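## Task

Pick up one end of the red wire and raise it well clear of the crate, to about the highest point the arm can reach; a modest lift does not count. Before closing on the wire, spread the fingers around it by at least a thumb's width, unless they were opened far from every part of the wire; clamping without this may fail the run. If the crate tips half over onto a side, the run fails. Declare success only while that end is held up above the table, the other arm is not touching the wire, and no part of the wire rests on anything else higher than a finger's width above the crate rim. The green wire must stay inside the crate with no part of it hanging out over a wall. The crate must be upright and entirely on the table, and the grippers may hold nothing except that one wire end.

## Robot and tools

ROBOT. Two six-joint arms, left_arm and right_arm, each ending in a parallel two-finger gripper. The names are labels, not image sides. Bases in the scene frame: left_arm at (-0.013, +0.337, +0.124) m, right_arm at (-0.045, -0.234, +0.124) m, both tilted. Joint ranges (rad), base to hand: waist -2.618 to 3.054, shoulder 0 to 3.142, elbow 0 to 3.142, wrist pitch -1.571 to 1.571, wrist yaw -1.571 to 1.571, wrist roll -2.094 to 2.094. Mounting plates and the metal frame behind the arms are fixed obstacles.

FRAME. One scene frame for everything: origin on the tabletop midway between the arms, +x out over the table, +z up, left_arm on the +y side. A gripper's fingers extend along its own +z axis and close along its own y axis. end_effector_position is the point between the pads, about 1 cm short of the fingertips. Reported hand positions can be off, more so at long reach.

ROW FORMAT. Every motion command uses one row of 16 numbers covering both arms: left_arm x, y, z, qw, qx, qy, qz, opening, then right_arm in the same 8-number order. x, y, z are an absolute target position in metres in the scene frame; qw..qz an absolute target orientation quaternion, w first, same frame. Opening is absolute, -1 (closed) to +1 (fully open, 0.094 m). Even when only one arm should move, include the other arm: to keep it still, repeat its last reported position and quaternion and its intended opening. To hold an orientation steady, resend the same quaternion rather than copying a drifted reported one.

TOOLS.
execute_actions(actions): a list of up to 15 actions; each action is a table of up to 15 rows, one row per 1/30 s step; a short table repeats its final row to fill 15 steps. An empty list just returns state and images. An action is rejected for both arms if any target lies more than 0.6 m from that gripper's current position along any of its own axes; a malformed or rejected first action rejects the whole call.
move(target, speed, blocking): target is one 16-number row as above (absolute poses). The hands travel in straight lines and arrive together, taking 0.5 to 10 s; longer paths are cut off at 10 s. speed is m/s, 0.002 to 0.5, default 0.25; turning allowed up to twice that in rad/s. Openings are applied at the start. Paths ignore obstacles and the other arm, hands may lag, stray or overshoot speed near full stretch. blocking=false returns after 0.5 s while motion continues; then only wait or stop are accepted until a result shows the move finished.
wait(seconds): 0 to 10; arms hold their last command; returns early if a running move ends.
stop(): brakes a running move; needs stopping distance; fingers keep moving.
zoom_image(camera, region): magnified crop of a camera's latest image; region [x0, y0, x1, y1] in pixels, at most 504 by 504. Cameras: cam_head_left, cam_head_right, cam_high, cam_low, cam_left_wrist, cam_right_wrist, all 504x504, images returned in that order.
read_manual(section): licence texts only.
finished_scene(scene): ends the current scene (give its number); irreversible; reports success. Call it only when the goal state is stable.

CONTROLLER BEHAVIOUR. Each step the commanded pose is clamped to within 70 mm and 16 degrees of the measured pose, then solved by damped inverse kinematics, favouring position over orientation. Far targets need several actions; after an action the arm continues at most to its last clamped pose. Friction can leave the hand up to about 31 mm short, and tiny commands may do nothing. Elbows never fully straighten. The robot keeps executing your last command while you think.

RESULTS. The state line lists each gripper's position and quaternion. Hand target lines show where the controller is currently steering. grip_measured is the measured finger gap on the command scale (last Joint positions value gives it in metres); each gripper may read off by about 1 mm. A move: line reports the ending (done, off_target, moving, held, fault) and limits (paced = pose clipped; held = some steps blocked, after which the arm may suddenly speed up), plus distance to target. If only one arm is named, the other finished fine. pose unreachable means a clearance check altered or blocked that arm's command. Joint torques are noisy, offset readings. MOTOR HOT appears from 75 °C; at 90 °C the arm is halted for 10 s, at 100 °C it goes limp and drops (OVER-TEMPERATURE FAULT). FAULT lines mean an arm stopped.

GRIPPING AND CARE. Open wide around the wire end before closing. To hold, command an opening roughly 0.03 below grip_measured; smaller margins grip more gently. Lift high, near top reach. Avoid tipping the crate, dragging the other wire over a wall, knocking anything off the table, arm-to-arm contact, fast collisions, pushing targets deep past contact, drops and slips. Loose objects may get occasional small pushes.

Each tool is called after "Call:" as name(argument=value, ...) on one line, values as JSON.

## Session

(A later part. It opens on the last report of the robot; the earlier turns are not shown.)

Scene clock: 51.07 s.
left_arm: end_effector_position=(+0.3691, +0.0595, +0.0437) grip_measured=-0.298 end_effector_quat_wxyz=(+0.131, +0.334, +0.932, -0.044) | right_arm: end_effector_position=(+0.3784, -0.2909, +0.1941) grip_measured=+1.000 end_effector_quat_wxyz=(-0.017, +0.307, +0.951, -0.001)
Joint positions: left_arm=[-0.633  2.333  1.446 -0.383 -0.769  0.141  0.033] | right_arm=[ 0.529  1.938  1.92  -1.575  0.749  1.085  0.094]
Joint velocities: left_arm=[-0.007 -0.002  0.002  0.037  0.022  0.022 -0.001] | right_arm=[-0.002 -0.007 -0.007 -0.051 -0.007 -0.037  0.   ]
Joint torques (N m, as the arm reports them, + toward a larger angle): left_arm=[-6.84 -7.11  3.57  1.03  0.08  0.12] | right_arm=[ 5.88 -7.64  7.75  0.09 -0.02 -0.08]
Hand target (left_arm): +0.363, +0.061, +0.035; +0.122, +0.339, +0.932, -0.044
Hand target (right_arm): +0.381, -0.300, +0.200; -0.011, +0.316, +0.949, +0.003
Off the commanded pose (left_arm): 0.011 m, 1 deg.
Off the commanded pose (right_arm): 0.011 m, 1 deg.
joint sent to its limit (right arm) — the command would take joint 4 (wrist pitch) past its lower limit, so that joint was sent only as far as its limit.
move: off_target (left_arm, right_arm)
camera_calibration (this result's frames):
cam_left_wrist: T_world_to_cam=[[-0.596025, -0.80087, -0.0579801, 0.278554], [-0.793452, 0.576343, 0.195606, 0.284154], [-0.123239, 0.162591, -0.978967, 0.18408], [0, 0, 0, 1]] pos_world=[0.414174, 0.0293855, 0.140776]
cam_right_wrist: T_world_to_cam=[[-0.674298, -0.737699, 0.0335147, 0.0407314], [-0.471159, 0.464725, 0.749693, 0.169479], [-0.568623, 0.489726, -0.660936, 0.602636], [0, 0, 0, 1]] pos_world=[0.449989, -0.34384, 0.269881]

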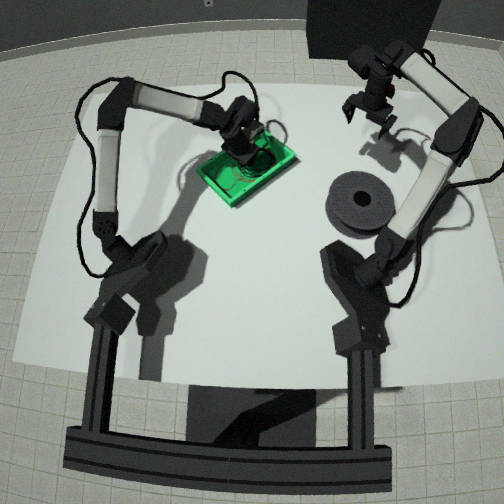

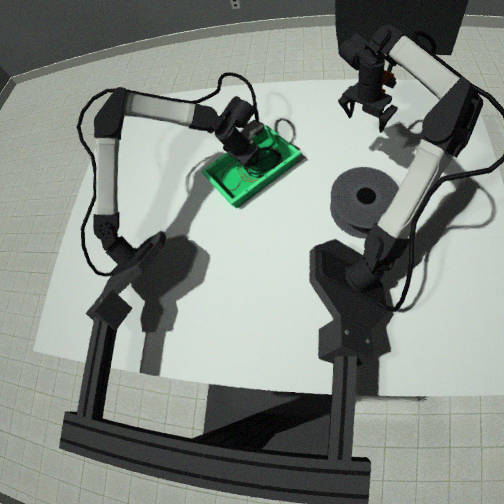

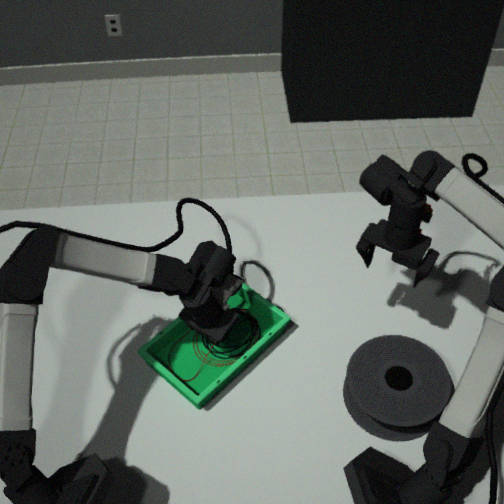

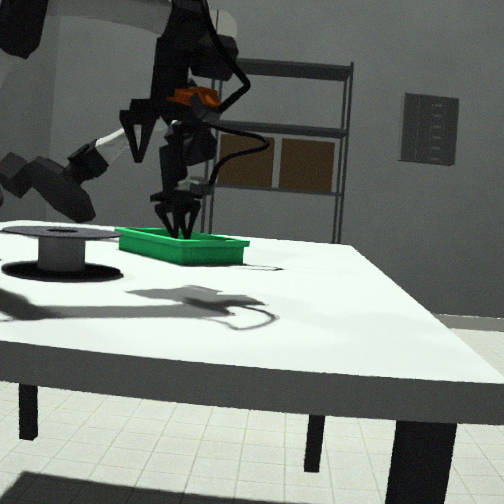

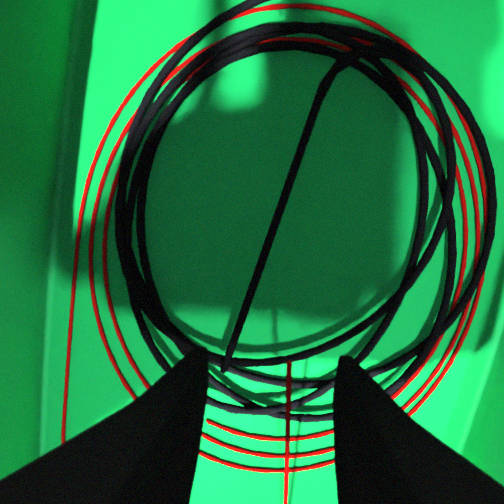

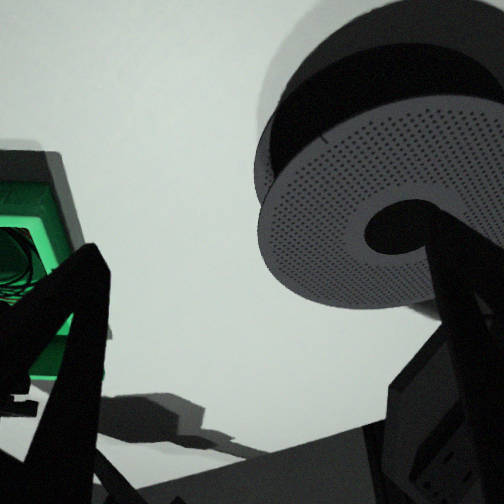

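Call:
move(target=[0.363,0.061,0.035,0.122,0.339,0.931,-0.044,-1,0.382,-0.30,0.2,-0.014,0.316,0.949,0.001,1], speed=0.05)

Call:
move(target=[0.363,0.061,0.15,0.122,0.339,0.931,-0.044,-1,0.382,-0.30,0.2,-0.014,0.316,0.949,0.001,1], speed=0.05)

Scene clock: 60.80 s.
left_arm: end_effector_position=(+0.3692, +0.0593, +0.0438) grip_measured=-0.976 end_effector_quat_wxyz=(+0.131, +0.334, +0.932, -0.045) | right_arm: end_effector_position=(+0.3784, -0.2909, +0.1941) grip_measured=+1.000 end_effector_quat_wxyz=(-0.017, +0.307, +0.951, -0.001)
Joint positions: left_arm=[-0.633  2.333  1.446 -0.382 -0.769  0.141  0.001] | right_arm=[ 0.529  1.938  1.92  -1.575  0.749  1.085  0.094]
Joint velocities: left_arm=[-0.007 -0.002  0.007  0.095 -0.066 -0.037  0.001] | right_arm=[-0.002 -0.012  0.012 -0.007  0.037 -0.022  0.   ]
Joint torques (N m, as the arm reports them, + toward a larger angle): left_arm=[-6.81 -7.15  3.51  1.02  0.09  0.14] | right_arm=[ 5.94 -7.62  7.75  0.11 -0.03 -0.08]
Hand target (left_arm): +0.363, +0.061, +0.035; +0.122, +0.339, +0.932, -0.044
Hand target (right_arm): +0.381, -0.300, +0.200; -0.011, +0.316, +0.949, +0.003
Off the commanded pose (left_arm): 0.011 m, 1 deg.
Off the commanded pose (right_arm): 0.011 m, 1 deg.
joint sent to its limit (right arm) — the command would take joint 4 (wrist pitch) past its lower limit, so that joint was sent only as far as its limit.
move: off_target (left_arm, right_arm)
camera_calibration (this result's frames):
cam_left_wrist: T_world_to_cam=[[-0.595451, -0.801334, -0.05747, 0.278307], [-0.793923, 0.575975, 0.194781, 0.284591], [-0.122983, 0.161609, -0.979162, 0.18416], [0, 0, 0, 1]] pos_world=[0.41431, 0.0293375, 0.140884]
cam_right_wrist: T_world_to_cam=[[-0.674298, -0.737699, 0.0335147, 0.0407314], [-0.471159, 0.464725, 0.749693, 0.169479], [-0.568623, 0.489726, -0.660936, 0.602636], [0, 0, 0, 1]] pos_world=[0.449989, -0.34384, 0.269881]

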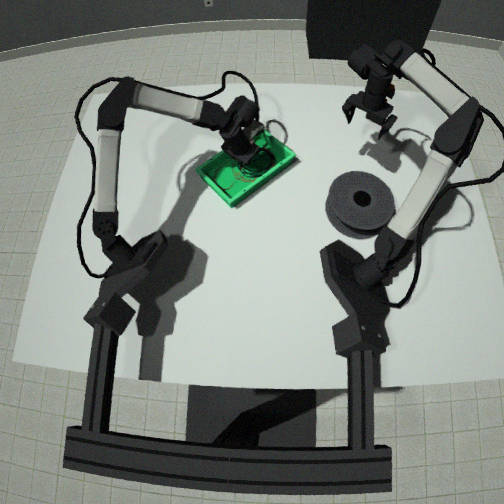

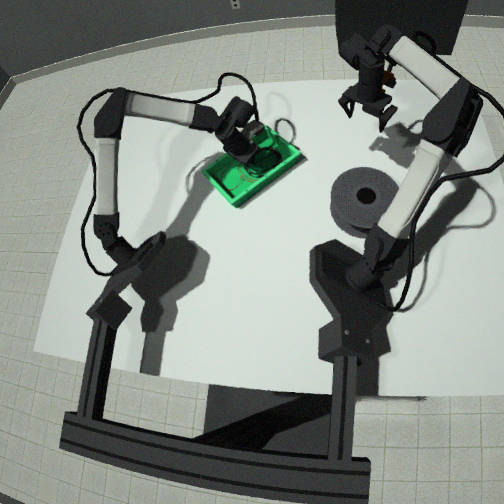

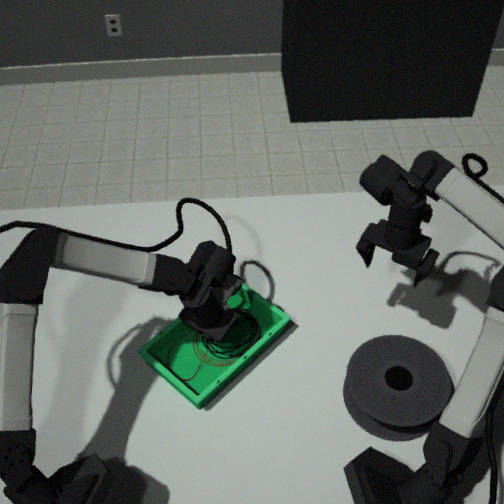

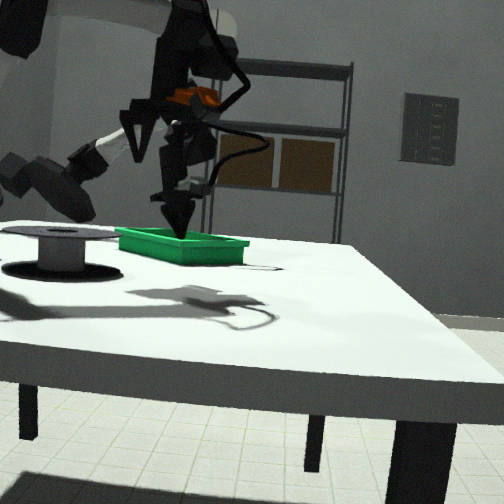

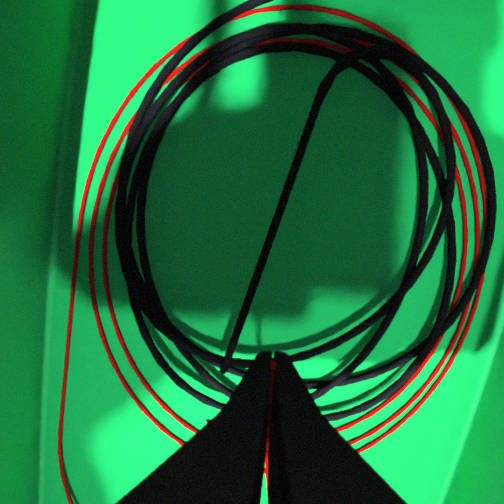

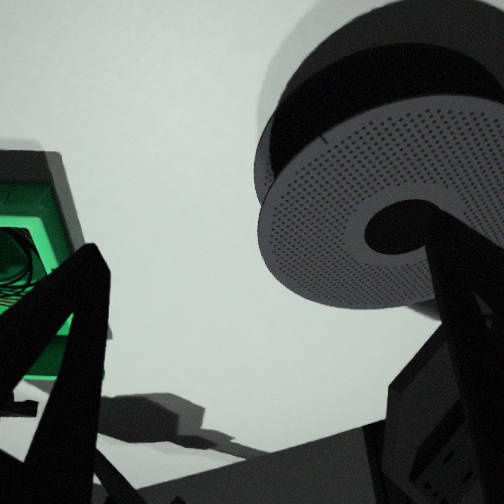

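Scene clock: 63.40 s.
left_arm: end_effector_position=(+0.3577, +0.0563, +0.1404) grip_measured=-0.976 end_effector_quat_wxyz=(+0.116, +0.347, +0.929, -0.043) | right_arm: end_effector_position=(+0.3784, -0.2909, +0.1941) grip_measured=+1.000 end_effector_quat_wxyz=(-0.017, +0.307, +0.951, -0.001)
Joint positions: left_arm=[-0.802  2.292  1.679 -0.864 -0.792 -0.096  0.001] | right_arm=[ 0.529  1.938  1.92  -1.575  0.749  1.085  0.094]
Joint velocities: left_arm=[-0.002 -0.017  0.007 -0.022 -0.037 -0.022 -0.002] | right_arm=[-0.007 -0.017  0.012 -0.037 -0.095 -0.007  0.   ]
Joint torques (N m, as the arm reports them, + toward a larger angle): left_arm=[-7.81 -8.54  7.23  0.79 -0.09  0.02] | right_arm=[ 5.97 -7.62  7.71  0.09 -0.02 -0.08]
Hand target (left_arm): +0.364, +0.060, +0.150; +0.124, +0.339, +0.931, -0.045
Hand target (right_arm): +0.381, -0.300, +0.200; -0.011, +0.316, +0.949, +0.003
Off the commanded pose (left_arm): 0.012 m, 1 deg.
Off the commanded pose (right_arm): 0.011 m, 1 deg.
joint sent to its limit (right arm) — the command would take joint 4 (wrist pitch) past its lower limit, so that joint was sent only as far as its limit.
move: off_target (left_arm, right_arm)
camera_calibration (this result's frames):
cam_left_wrist: T_world_to_cam=[[-0.619104, -0.783348, -0.0554687, 0.281765], [-0.772382, 0.594629, 0.223254, 0.245612], [-0.141902, 0.18106, -0.973181, 0.28263], [0, 0, 0, 1]] pos_world=[0.404254, 0.023499, 0.235845]
cam_right_wrist: T_world_to_cam=[[-0.674298, -0.737699, 0.0335147, 0.0407314], [-0.471159, 0.464725, 0.749693, 0.169479], [-0.568623, 0.489726, -0.660936, 0.602636], [0, 0, 0, 1]] pos_world=[0.449989, -0.34384, 0.269881]

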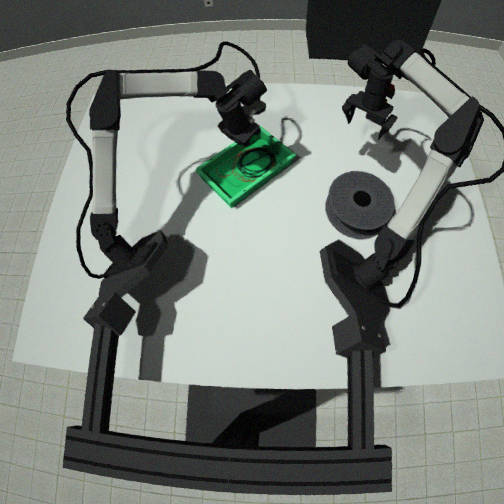

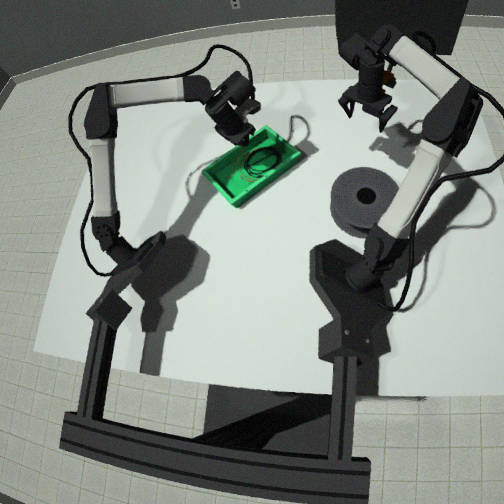

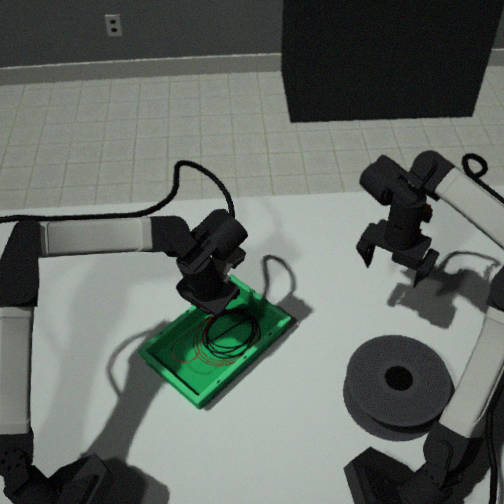

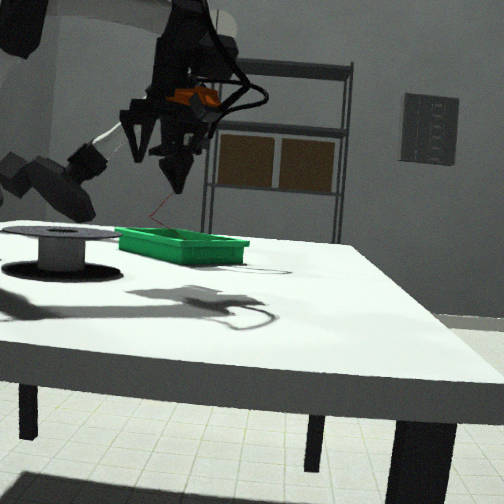

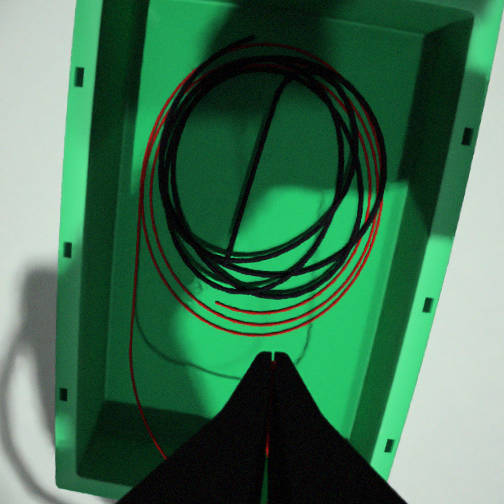

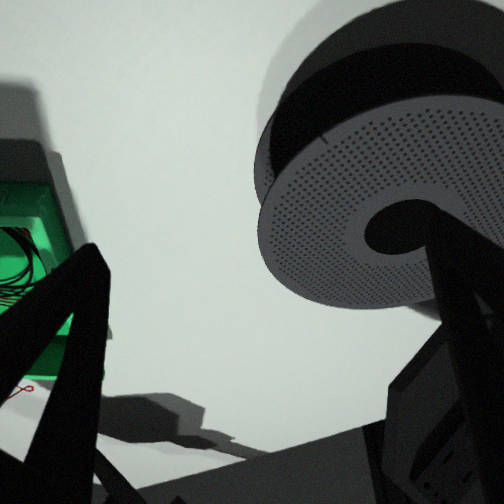

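Call:
move(target=[0.35,0.08,0.4,0.47,0.296,0.814,-0.171,-1,0.382,-0.30,0.2,-0.014,0.316,0.949,0.001,1], speed=0.07)

Scene clock: 74.03 s.
left_arm: end_effector_position=(+0.3525, +0.0737, +0.3981) grip_measured=-0.976 end_effector_quat_wxyz=(+0.464, +0.292, +0.819, -0.169) | right_arm: end_effector_position=(+0.3784, -0.2909, +0.1941) grip_measured=+1.000 end_effector_quat_wxyz=(-0.017, +0.307, +0.951, -0.001)
Joint positions: left_arm=[-1.195  1.772  1.352 -0.248 -0.936  0.273  0.001] | right_arm=[ 0.529  1.938  1.92  -1.575  0.749  1.085  0.094]
Joint velocities: left_arm=[-0.012 -0.002 -0.017  0.022 -0.037  0.037 -0.   ] | right_arm=[ 0.002 -0.012  0.007  0.022  0.022  0.022  0.   ]
Joint torques (N m, as the arm reports them, + toward a larger angle): left_arm=[-5.03 -4.15  5.27  1.94  0.07  0.14] | right_arm=[ 5.88 -7.67  7.75  0.1  -0.01 -0.08]
Hand target (left_arm): +0.351, +0.078, +0.400; +0.468, +0.290, +0.818, -0.168
Hand target (right_arm): +0.381, -0.300, +0.200; -0.011, +0.316, +0.949, +0.003
Off the commanded pose (left_arm): 0.007 m, 1 deg.
Off the commanded pose (right_arm): 0.011 m, 1 deg.
joint sent to its limit (right arm) — the command would take joint 4 (wrist pitch) past its lower limit, so that joint was sent only as far as its limit.
move: off_target (right_arm)
camera_calibration (this result's frames):
cam_left_wrist: T_world_to_cam=[[-0.578585, -0.815622, 0.000108091, 0.272401], [-0.692588, 0.491237, -0.528211, 0.452381], [0.430768, -0.30569, -0.849113, 0.314097], [0, 0, 0, 1]] pos_world=[0.335618, 0.0959661, 0.505627]
cam_right_wrist: T_world_to_cam=[[-0.674298, -0.737699, 0.0335147, 0.0407314], [-0.471159, 0.464725, 0.749693, 0.169479], [-0.568623, 0.489726, -0.660936, 0.602636], [0, 0, 0, 1]] pos_world=[0.449989, -0.34384, 0.269881]

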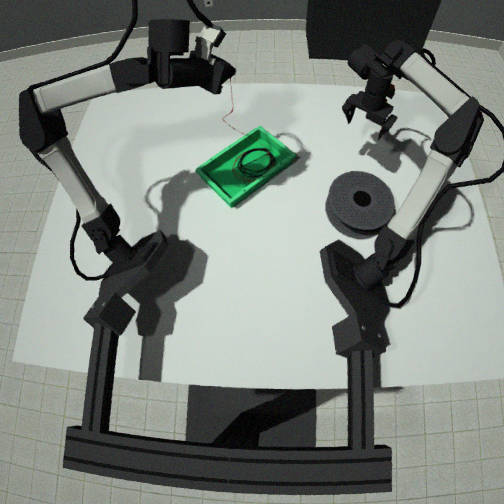

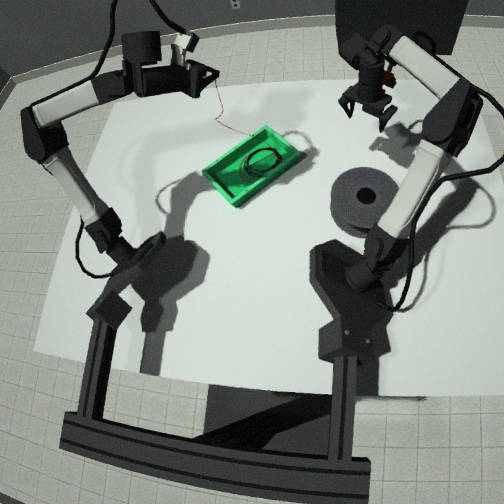

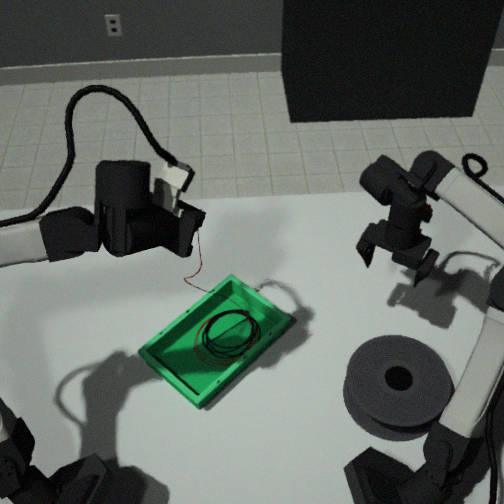

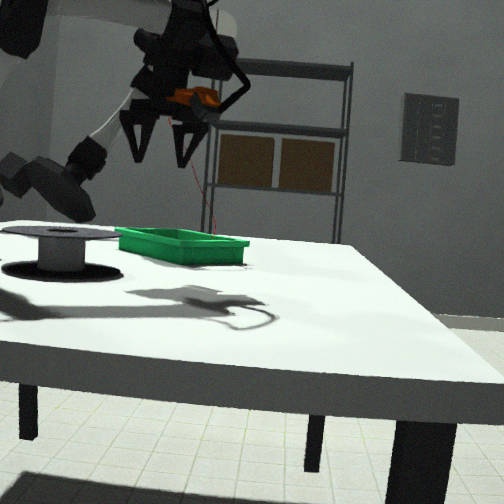

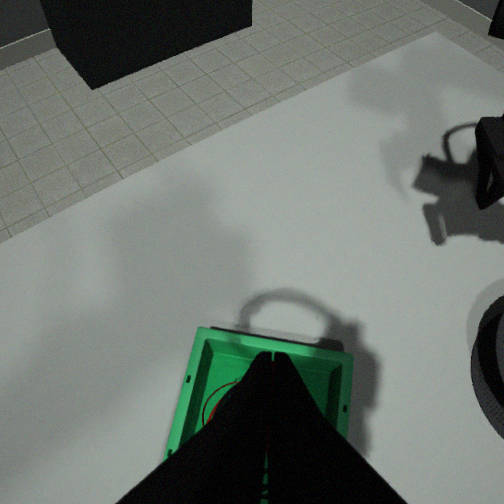

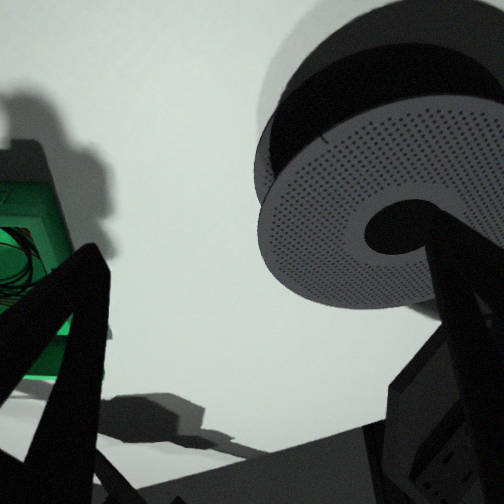

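Call:
move(target=[0.34,0.07,0.62,0.665,0.242,0.665,-0.242,-1,0.382,-0.30,0.2,-0.014,0.316,0.949,0.001,1], speed=0.07)

Scene clock: 80.67 s.
left_arm: end_effector_position=(+0.3447, +0.0742, +0.6150) grip_measured=-0.976 end_effector_quat_wxyz=(+0.659, +0.237, +0.673, -0.240) | right_arm: end_effector_position=(+0.3784, -0.2909, +0.1941) grip_measured=+1.000 end_effector_quat_wxyz=(-0.017, +0.307, +0.951, -0.001)
Joint positions: left_arm=[-1.421  1.867  1.655  0.2   -0.893  0.749  0.001] | right_arm=[ 0.529  1.938  1.92  -1.575  0.749  1.085  0.094]
Joint velocities: left_arm=[-0.002 -0.007 -0.012 -0.022  0.051 -0.037  0.001] | right_arm=[ 0.007 -0.002  0.002 -0.081 -0.037  0.007  0.   ]
Joint torques (N m, as the arm reports them, + toward a larger angle): left_arm=[-4.72 -0.38  7.27  1.45  0.48  0.13] | right_arm=[ 5.94 -7.66  7.73  0.1  -0.03 -0.09]
Hand target (left_arm): +0.341, +0.068, +0.619; +0.662, +0.239, +0.668, -0.243
Hand target (right_arm): +0.381, -0.300, +0.200; -0.011, +0.316, +0.949, +0.003
Off the commanded pose (left_arm): 0.008 m, 1 deg.
Off the commanded pose (right_arm): 0.011 m, 1 deg.
joint sent to its limit (right arm) — the command would take joint 4 (wrist pitch) past its lower limit, so that joint was sent only as far as its limit.
move: off_target (right_arm)
camera_calibration (this result's frames):
cam_left_wrist: T_world_to_cam=[[-0.582527, -0.811731, 0.0418957, 0.24365], [-0.40688, 0.246595, -0.879568, 0.697037], [0.703641, -0.529419, -0.473925, 0.193682], [0, 0, 0, 1]] pos_world=[0.28926, 0.128431, 0.694674]
cam_right_wrist: T_world_to_cam=[[-0.674298, -0.737699, 0.0335147, 0.0407314], [-0.471159, 0.464725, 0.749693, 0.169479], [-0.568623, 0.489726, -0.660936, 0.602636], [0, 0, 0, 1]] pos_world=[0.449989, -0.34384, 0.269881]

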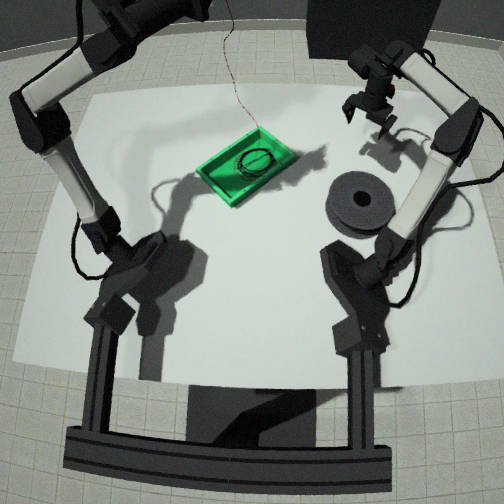

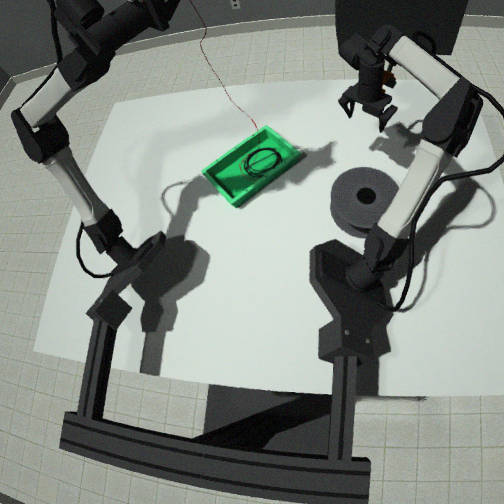

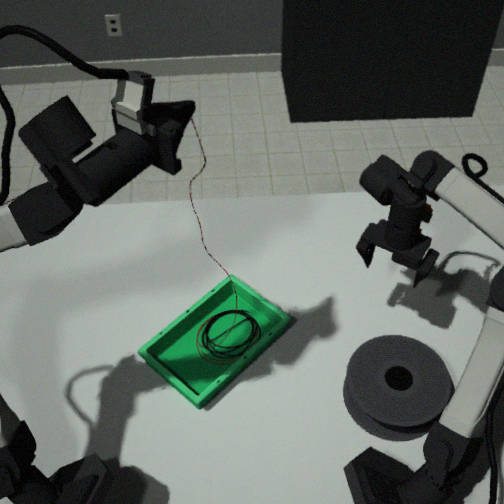

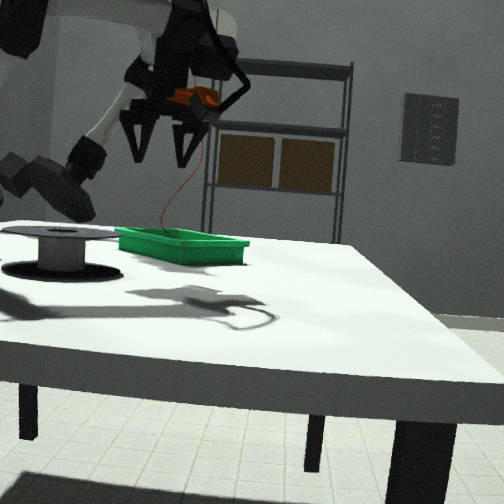

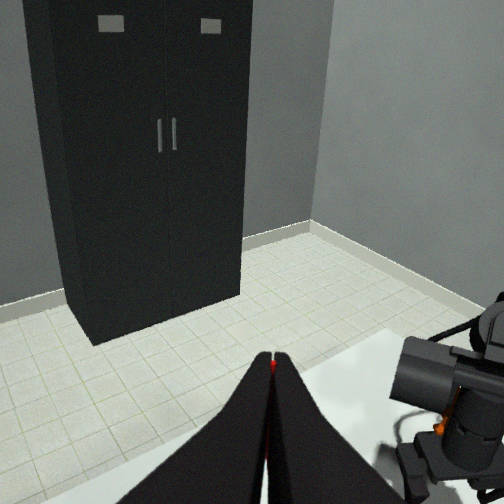

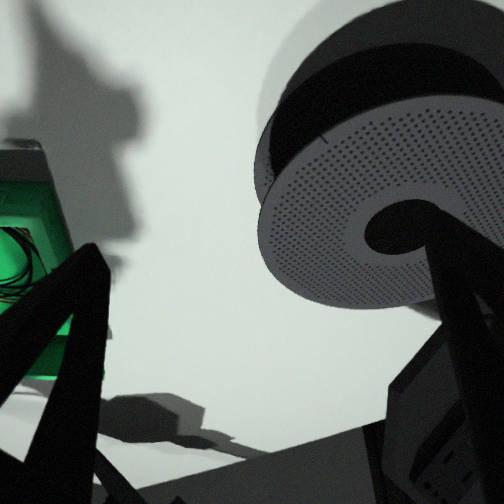

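Call:
move(target=[0.33,0.07,0.84,0.792,0.184,0.505,-0.288,-1,0.382,-0.30,0.2,-0.014,0.316,0.949,0.001,1], speed=0.07)

Call:
zoom_image(camera="cam_high", region=[100,180,340,420])

Scene clock: 86.20 s.
left_arm: end_effector_position=(+0.3286, +0.0738, +0.8385) grip_measured=-0.976 end_effector_quat_wxyz=(+0.845, +0.149, +0.406, -0.315) | right_arm: end_effector_position=(+0.3784, -0.2909, +0.1941) grip_measured=+1.000 end_effector_quat_wxyz=(-0.017, +0.307, +0.951, -0.001)
Joint positions: left_arm=[-1.488  2.499  2.852  0.142 -0.381  1.08   0.001] | right_arm=[ 0.529  1.938  1.92  -1.575  0.749  1.085  0.094]
Joint velocities: left_arm=[ 0.002 -0.022 -0.002 -0.066  0.037  0.081  0.   ] | right_arm=[-0.002  0.022 -0.002 -0.037 -0.022 -0.037  0.   ]
Joint torques (N m, as the arm reports them, + toward a larger angle): left_arm=[-4.36 -1.97  3.67  0.64  0.37  0.1 ] | right_arm=[ 5.89 -7.63  7.77  0.1   0.   -0.06]
Hand target (left_arm): +0.330, +0.068, +0.836; +0.847, +0.147, +0.404, -0.312
Hand target (right_arm): +0.381, -0.300, +0.200; -0.011, +0.316, +0.949, +0.003
Off the commanded pose (left_arm): 0.004 m, 14 deg.
Off the commanded pose (right_arm): 0.011 m, 1 deg.
elbow stopped short (left arm): the move would have taken joint 3 (elbow) straighter than the controller allows; a more bent joint 3 avoids this.
joint sent to its limit (right arm) — the command would take joint 4 (wrist pitch) past its lower limit, so that joint was sent only as far as its limit.
move: off_target (left_arm, right_arm)
camera_calibration (this result's frames):
cam_left_wrist: T_world_to_cam=[[-0.628333, -0.774857, 0.0692397, 0.213972], [0.110936, -0.17734, -0.977877, 0.830767], [0.769994, -0.606751, 0.197388, -0.268301], [0, 0, 0, 1]] pos_world=[0.248873, 0.150334, 0.850532]
cam_right_wrist: T_world_to_cam=[[-0.674298, -0.737699, 0.0335147, 0.0407314], [-0.471159, 0.464725, 0.749693, 0.169479], [-0.568623, 0.489726, -0.660936, 0.602636], [0, 0, 0, 1]] pos_world=[0.449989, -0.34384, 0.269881]

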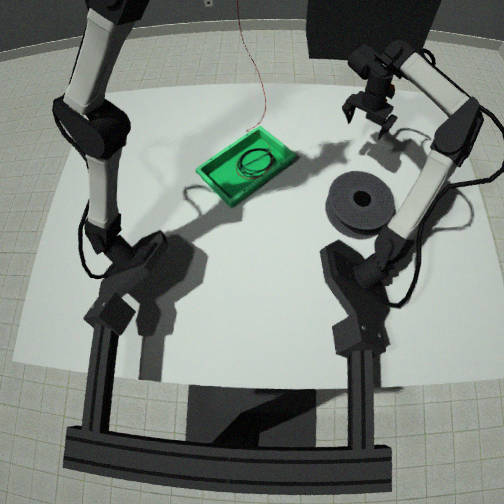

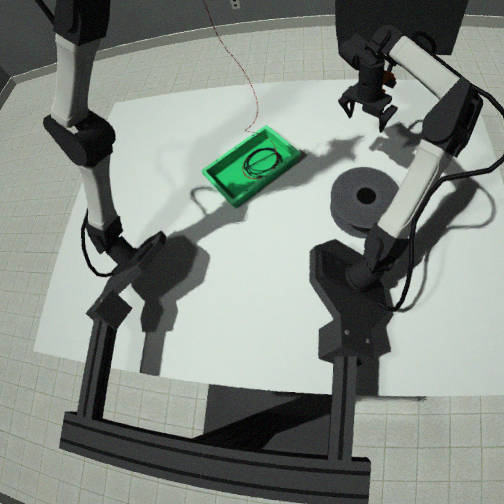

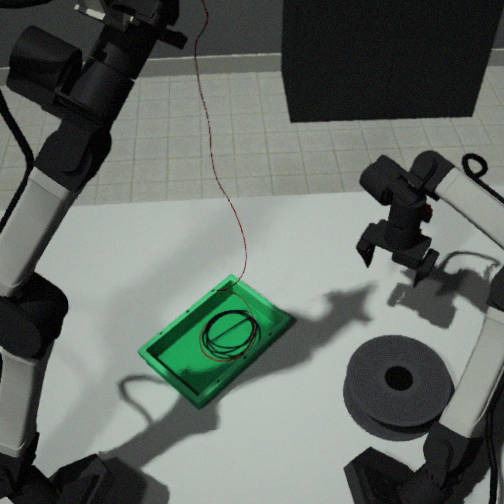

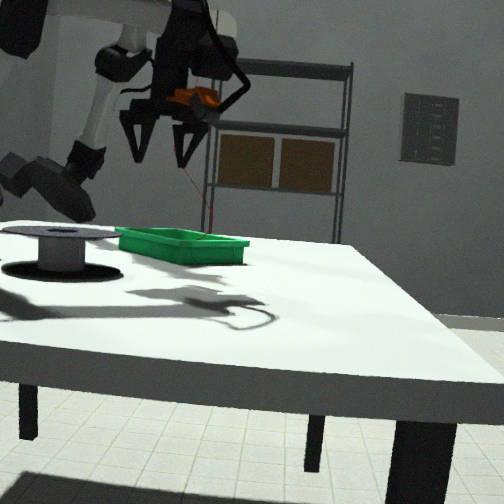

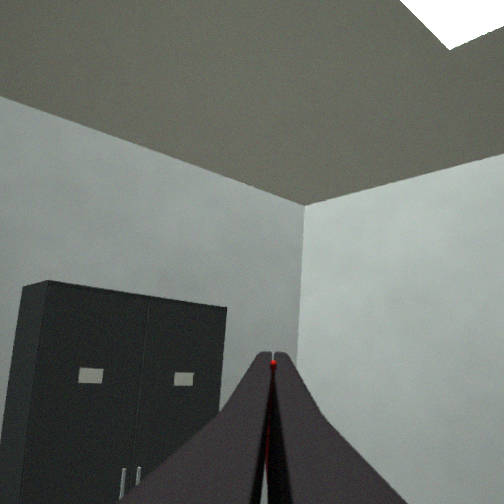

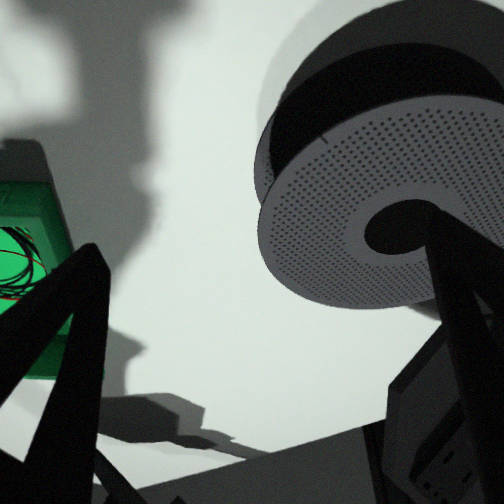

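Region (100, 180, 340, 420) of cam_high's 504x504 image, scaled by 2.100, with more detail than that image has.

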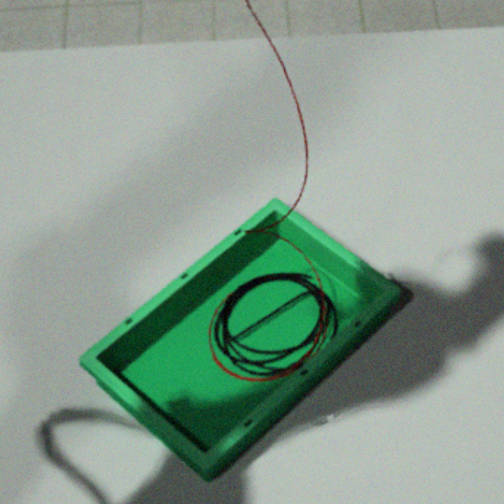

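Call:
zoom_image(camera="cam_low", region=[100,150,280,280])

Region (100, 150, 280, 280) of cam_low's 504x504 image, scaled by 2.800, with more detail than that image has.

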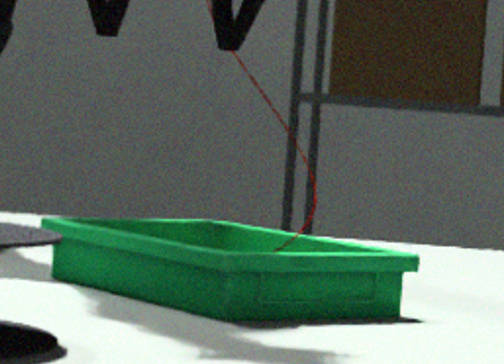

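Call:
move(target=[0.29,0.06,0.84,0.845,0.149,0.406,-0.315,-1,0.382,-0.30,0.2,-0.014,0.316,0.949,0.001,1], speed=0.04)

Call:
zoom_image(camera="cam_high", region=[100,180,340,420])

Call:
zoom_image(camera="cam_low", region=[100,150,280,280])

Scene clock: 92.20 s.
left_arm: end_effector_position=(+0.2898, +0.0520, +0.8380) grip_measured=-0.976 end_effector_quat_wxyz=(+0.844, +0.154, +0.406, -0.316) | right_arm: end_effector_position=(+0.3784, -0.2909, +0.1941) grip_measured=+1.000 end_effector_quat_wxyz=(-0.017, +0.307, +0.951, -0.001)
Joint positions: left_arm=[-1.545  2.469  2.667  0.298 -0.429  1.108  0.001] | right_arm=[ 0.529  1.938  1.92  -1.575  0.749  1.085  0.094]
Joint velocities: left_arm=[ 0.017 -0.002 -0.032  0.022 -0.007 -0.051 -0.   ] | right_arm=[-0.017  0.007 -0.002 -0.051  0.066 -0.095  0.   ]
Joint torques (N m, as the arm reports them, + toward a larger angle): left_arm=[-5.02 -5.14  1.28  0.64  0.3   0.09] | right_arm=[ 5.91 -7.63  7.76  0.1  -0.01 -0.09]
Hand target (left_arm): +0.290, +0.059, +0.841; +0.845, +0.149, +0.406, -0.315
Hand target (right_arm): +0.381, -0.300, +0.200; -0.011, +0.316, +0.949, +0.003
Off the commanded pose (left_arm): 0.008 m, 1 deg.
Off the commanded pose (right_arm): 0.011 m, 1 deg.
joint sent to its limit (right arm) — the command would take joint 4 (wrist pitch) past its lower limit, so that joint was sent only as far as its limit.
move: off_target (right_arm)
camera_calibration (this result's frames):
cam_left_wrist: T_world_to_cam=[[-0.633331, -0.771474, 0.0609854, 0.180922], [0.113224, -0.170329, -0.978861, 0.830515], [0.765553, -0.613038, 0.195224, -0.248181], [0, 0, 0, 1]] pos_world=[0.210546, 0.128892, 0.850376]
cam_right_wrist: T_world_to_cam=[[-0.674298, -0.737699, 0.0335147, 0.0407314], [-0.471159, 0.464725, 0.749693, 0.169479], [-0.568623, 0.489726, -0.660936, 0.602636], [0, 0, 0, 1]] pos_world=[0.449989, -0.34384, 0.269881]

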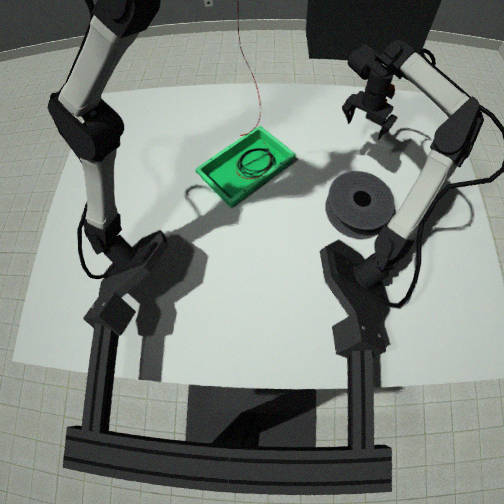

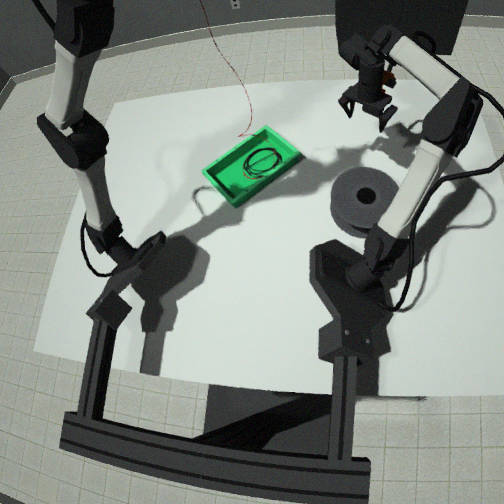

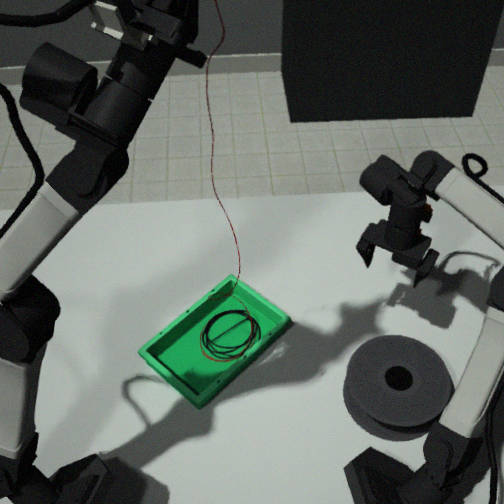

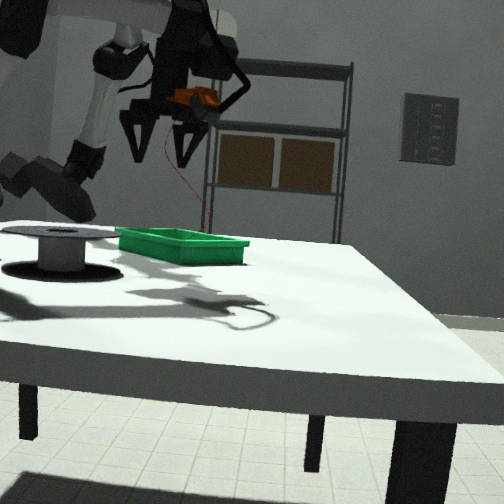

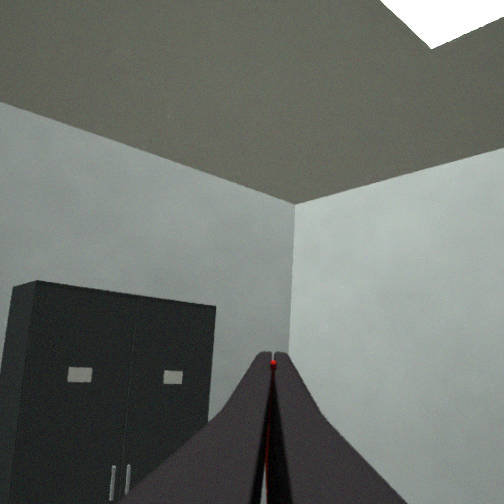

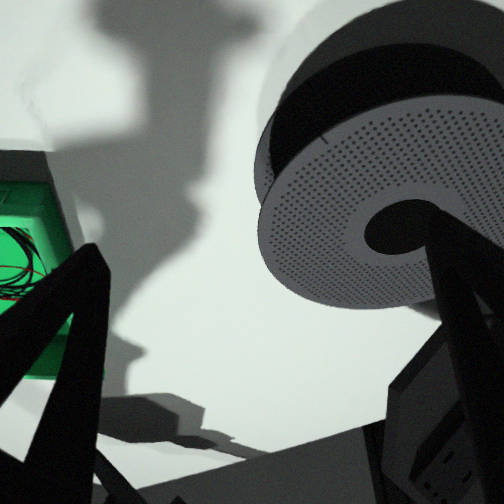

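Region (100, 180, 340, 420) of cam_high's 504x504 image, scaled by 2.100, with more detail than that image has.

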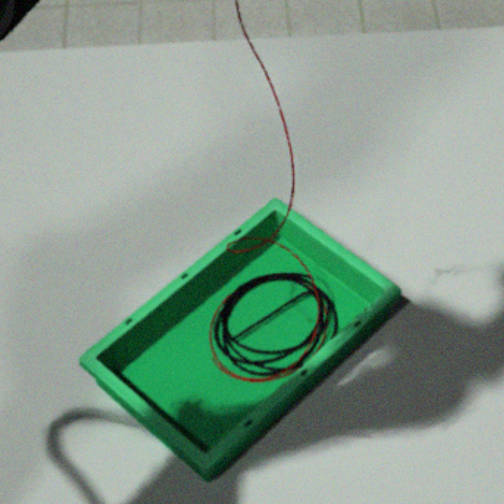

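Region (100, 150, 280, 280) of cam_low's 504x504 image, scaled by 2.800, with more detail than that image has.

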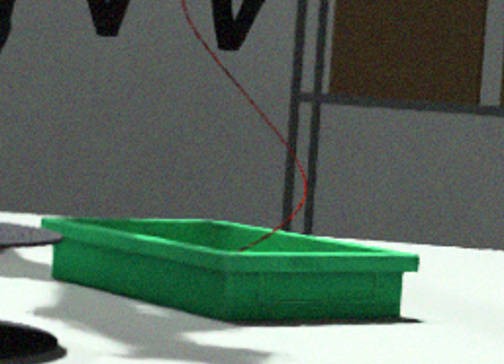

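Touching at or below the rim is permitted; the state looks fine.

Call:
finished_scene(scene=2)

The scene is finished: the task was done.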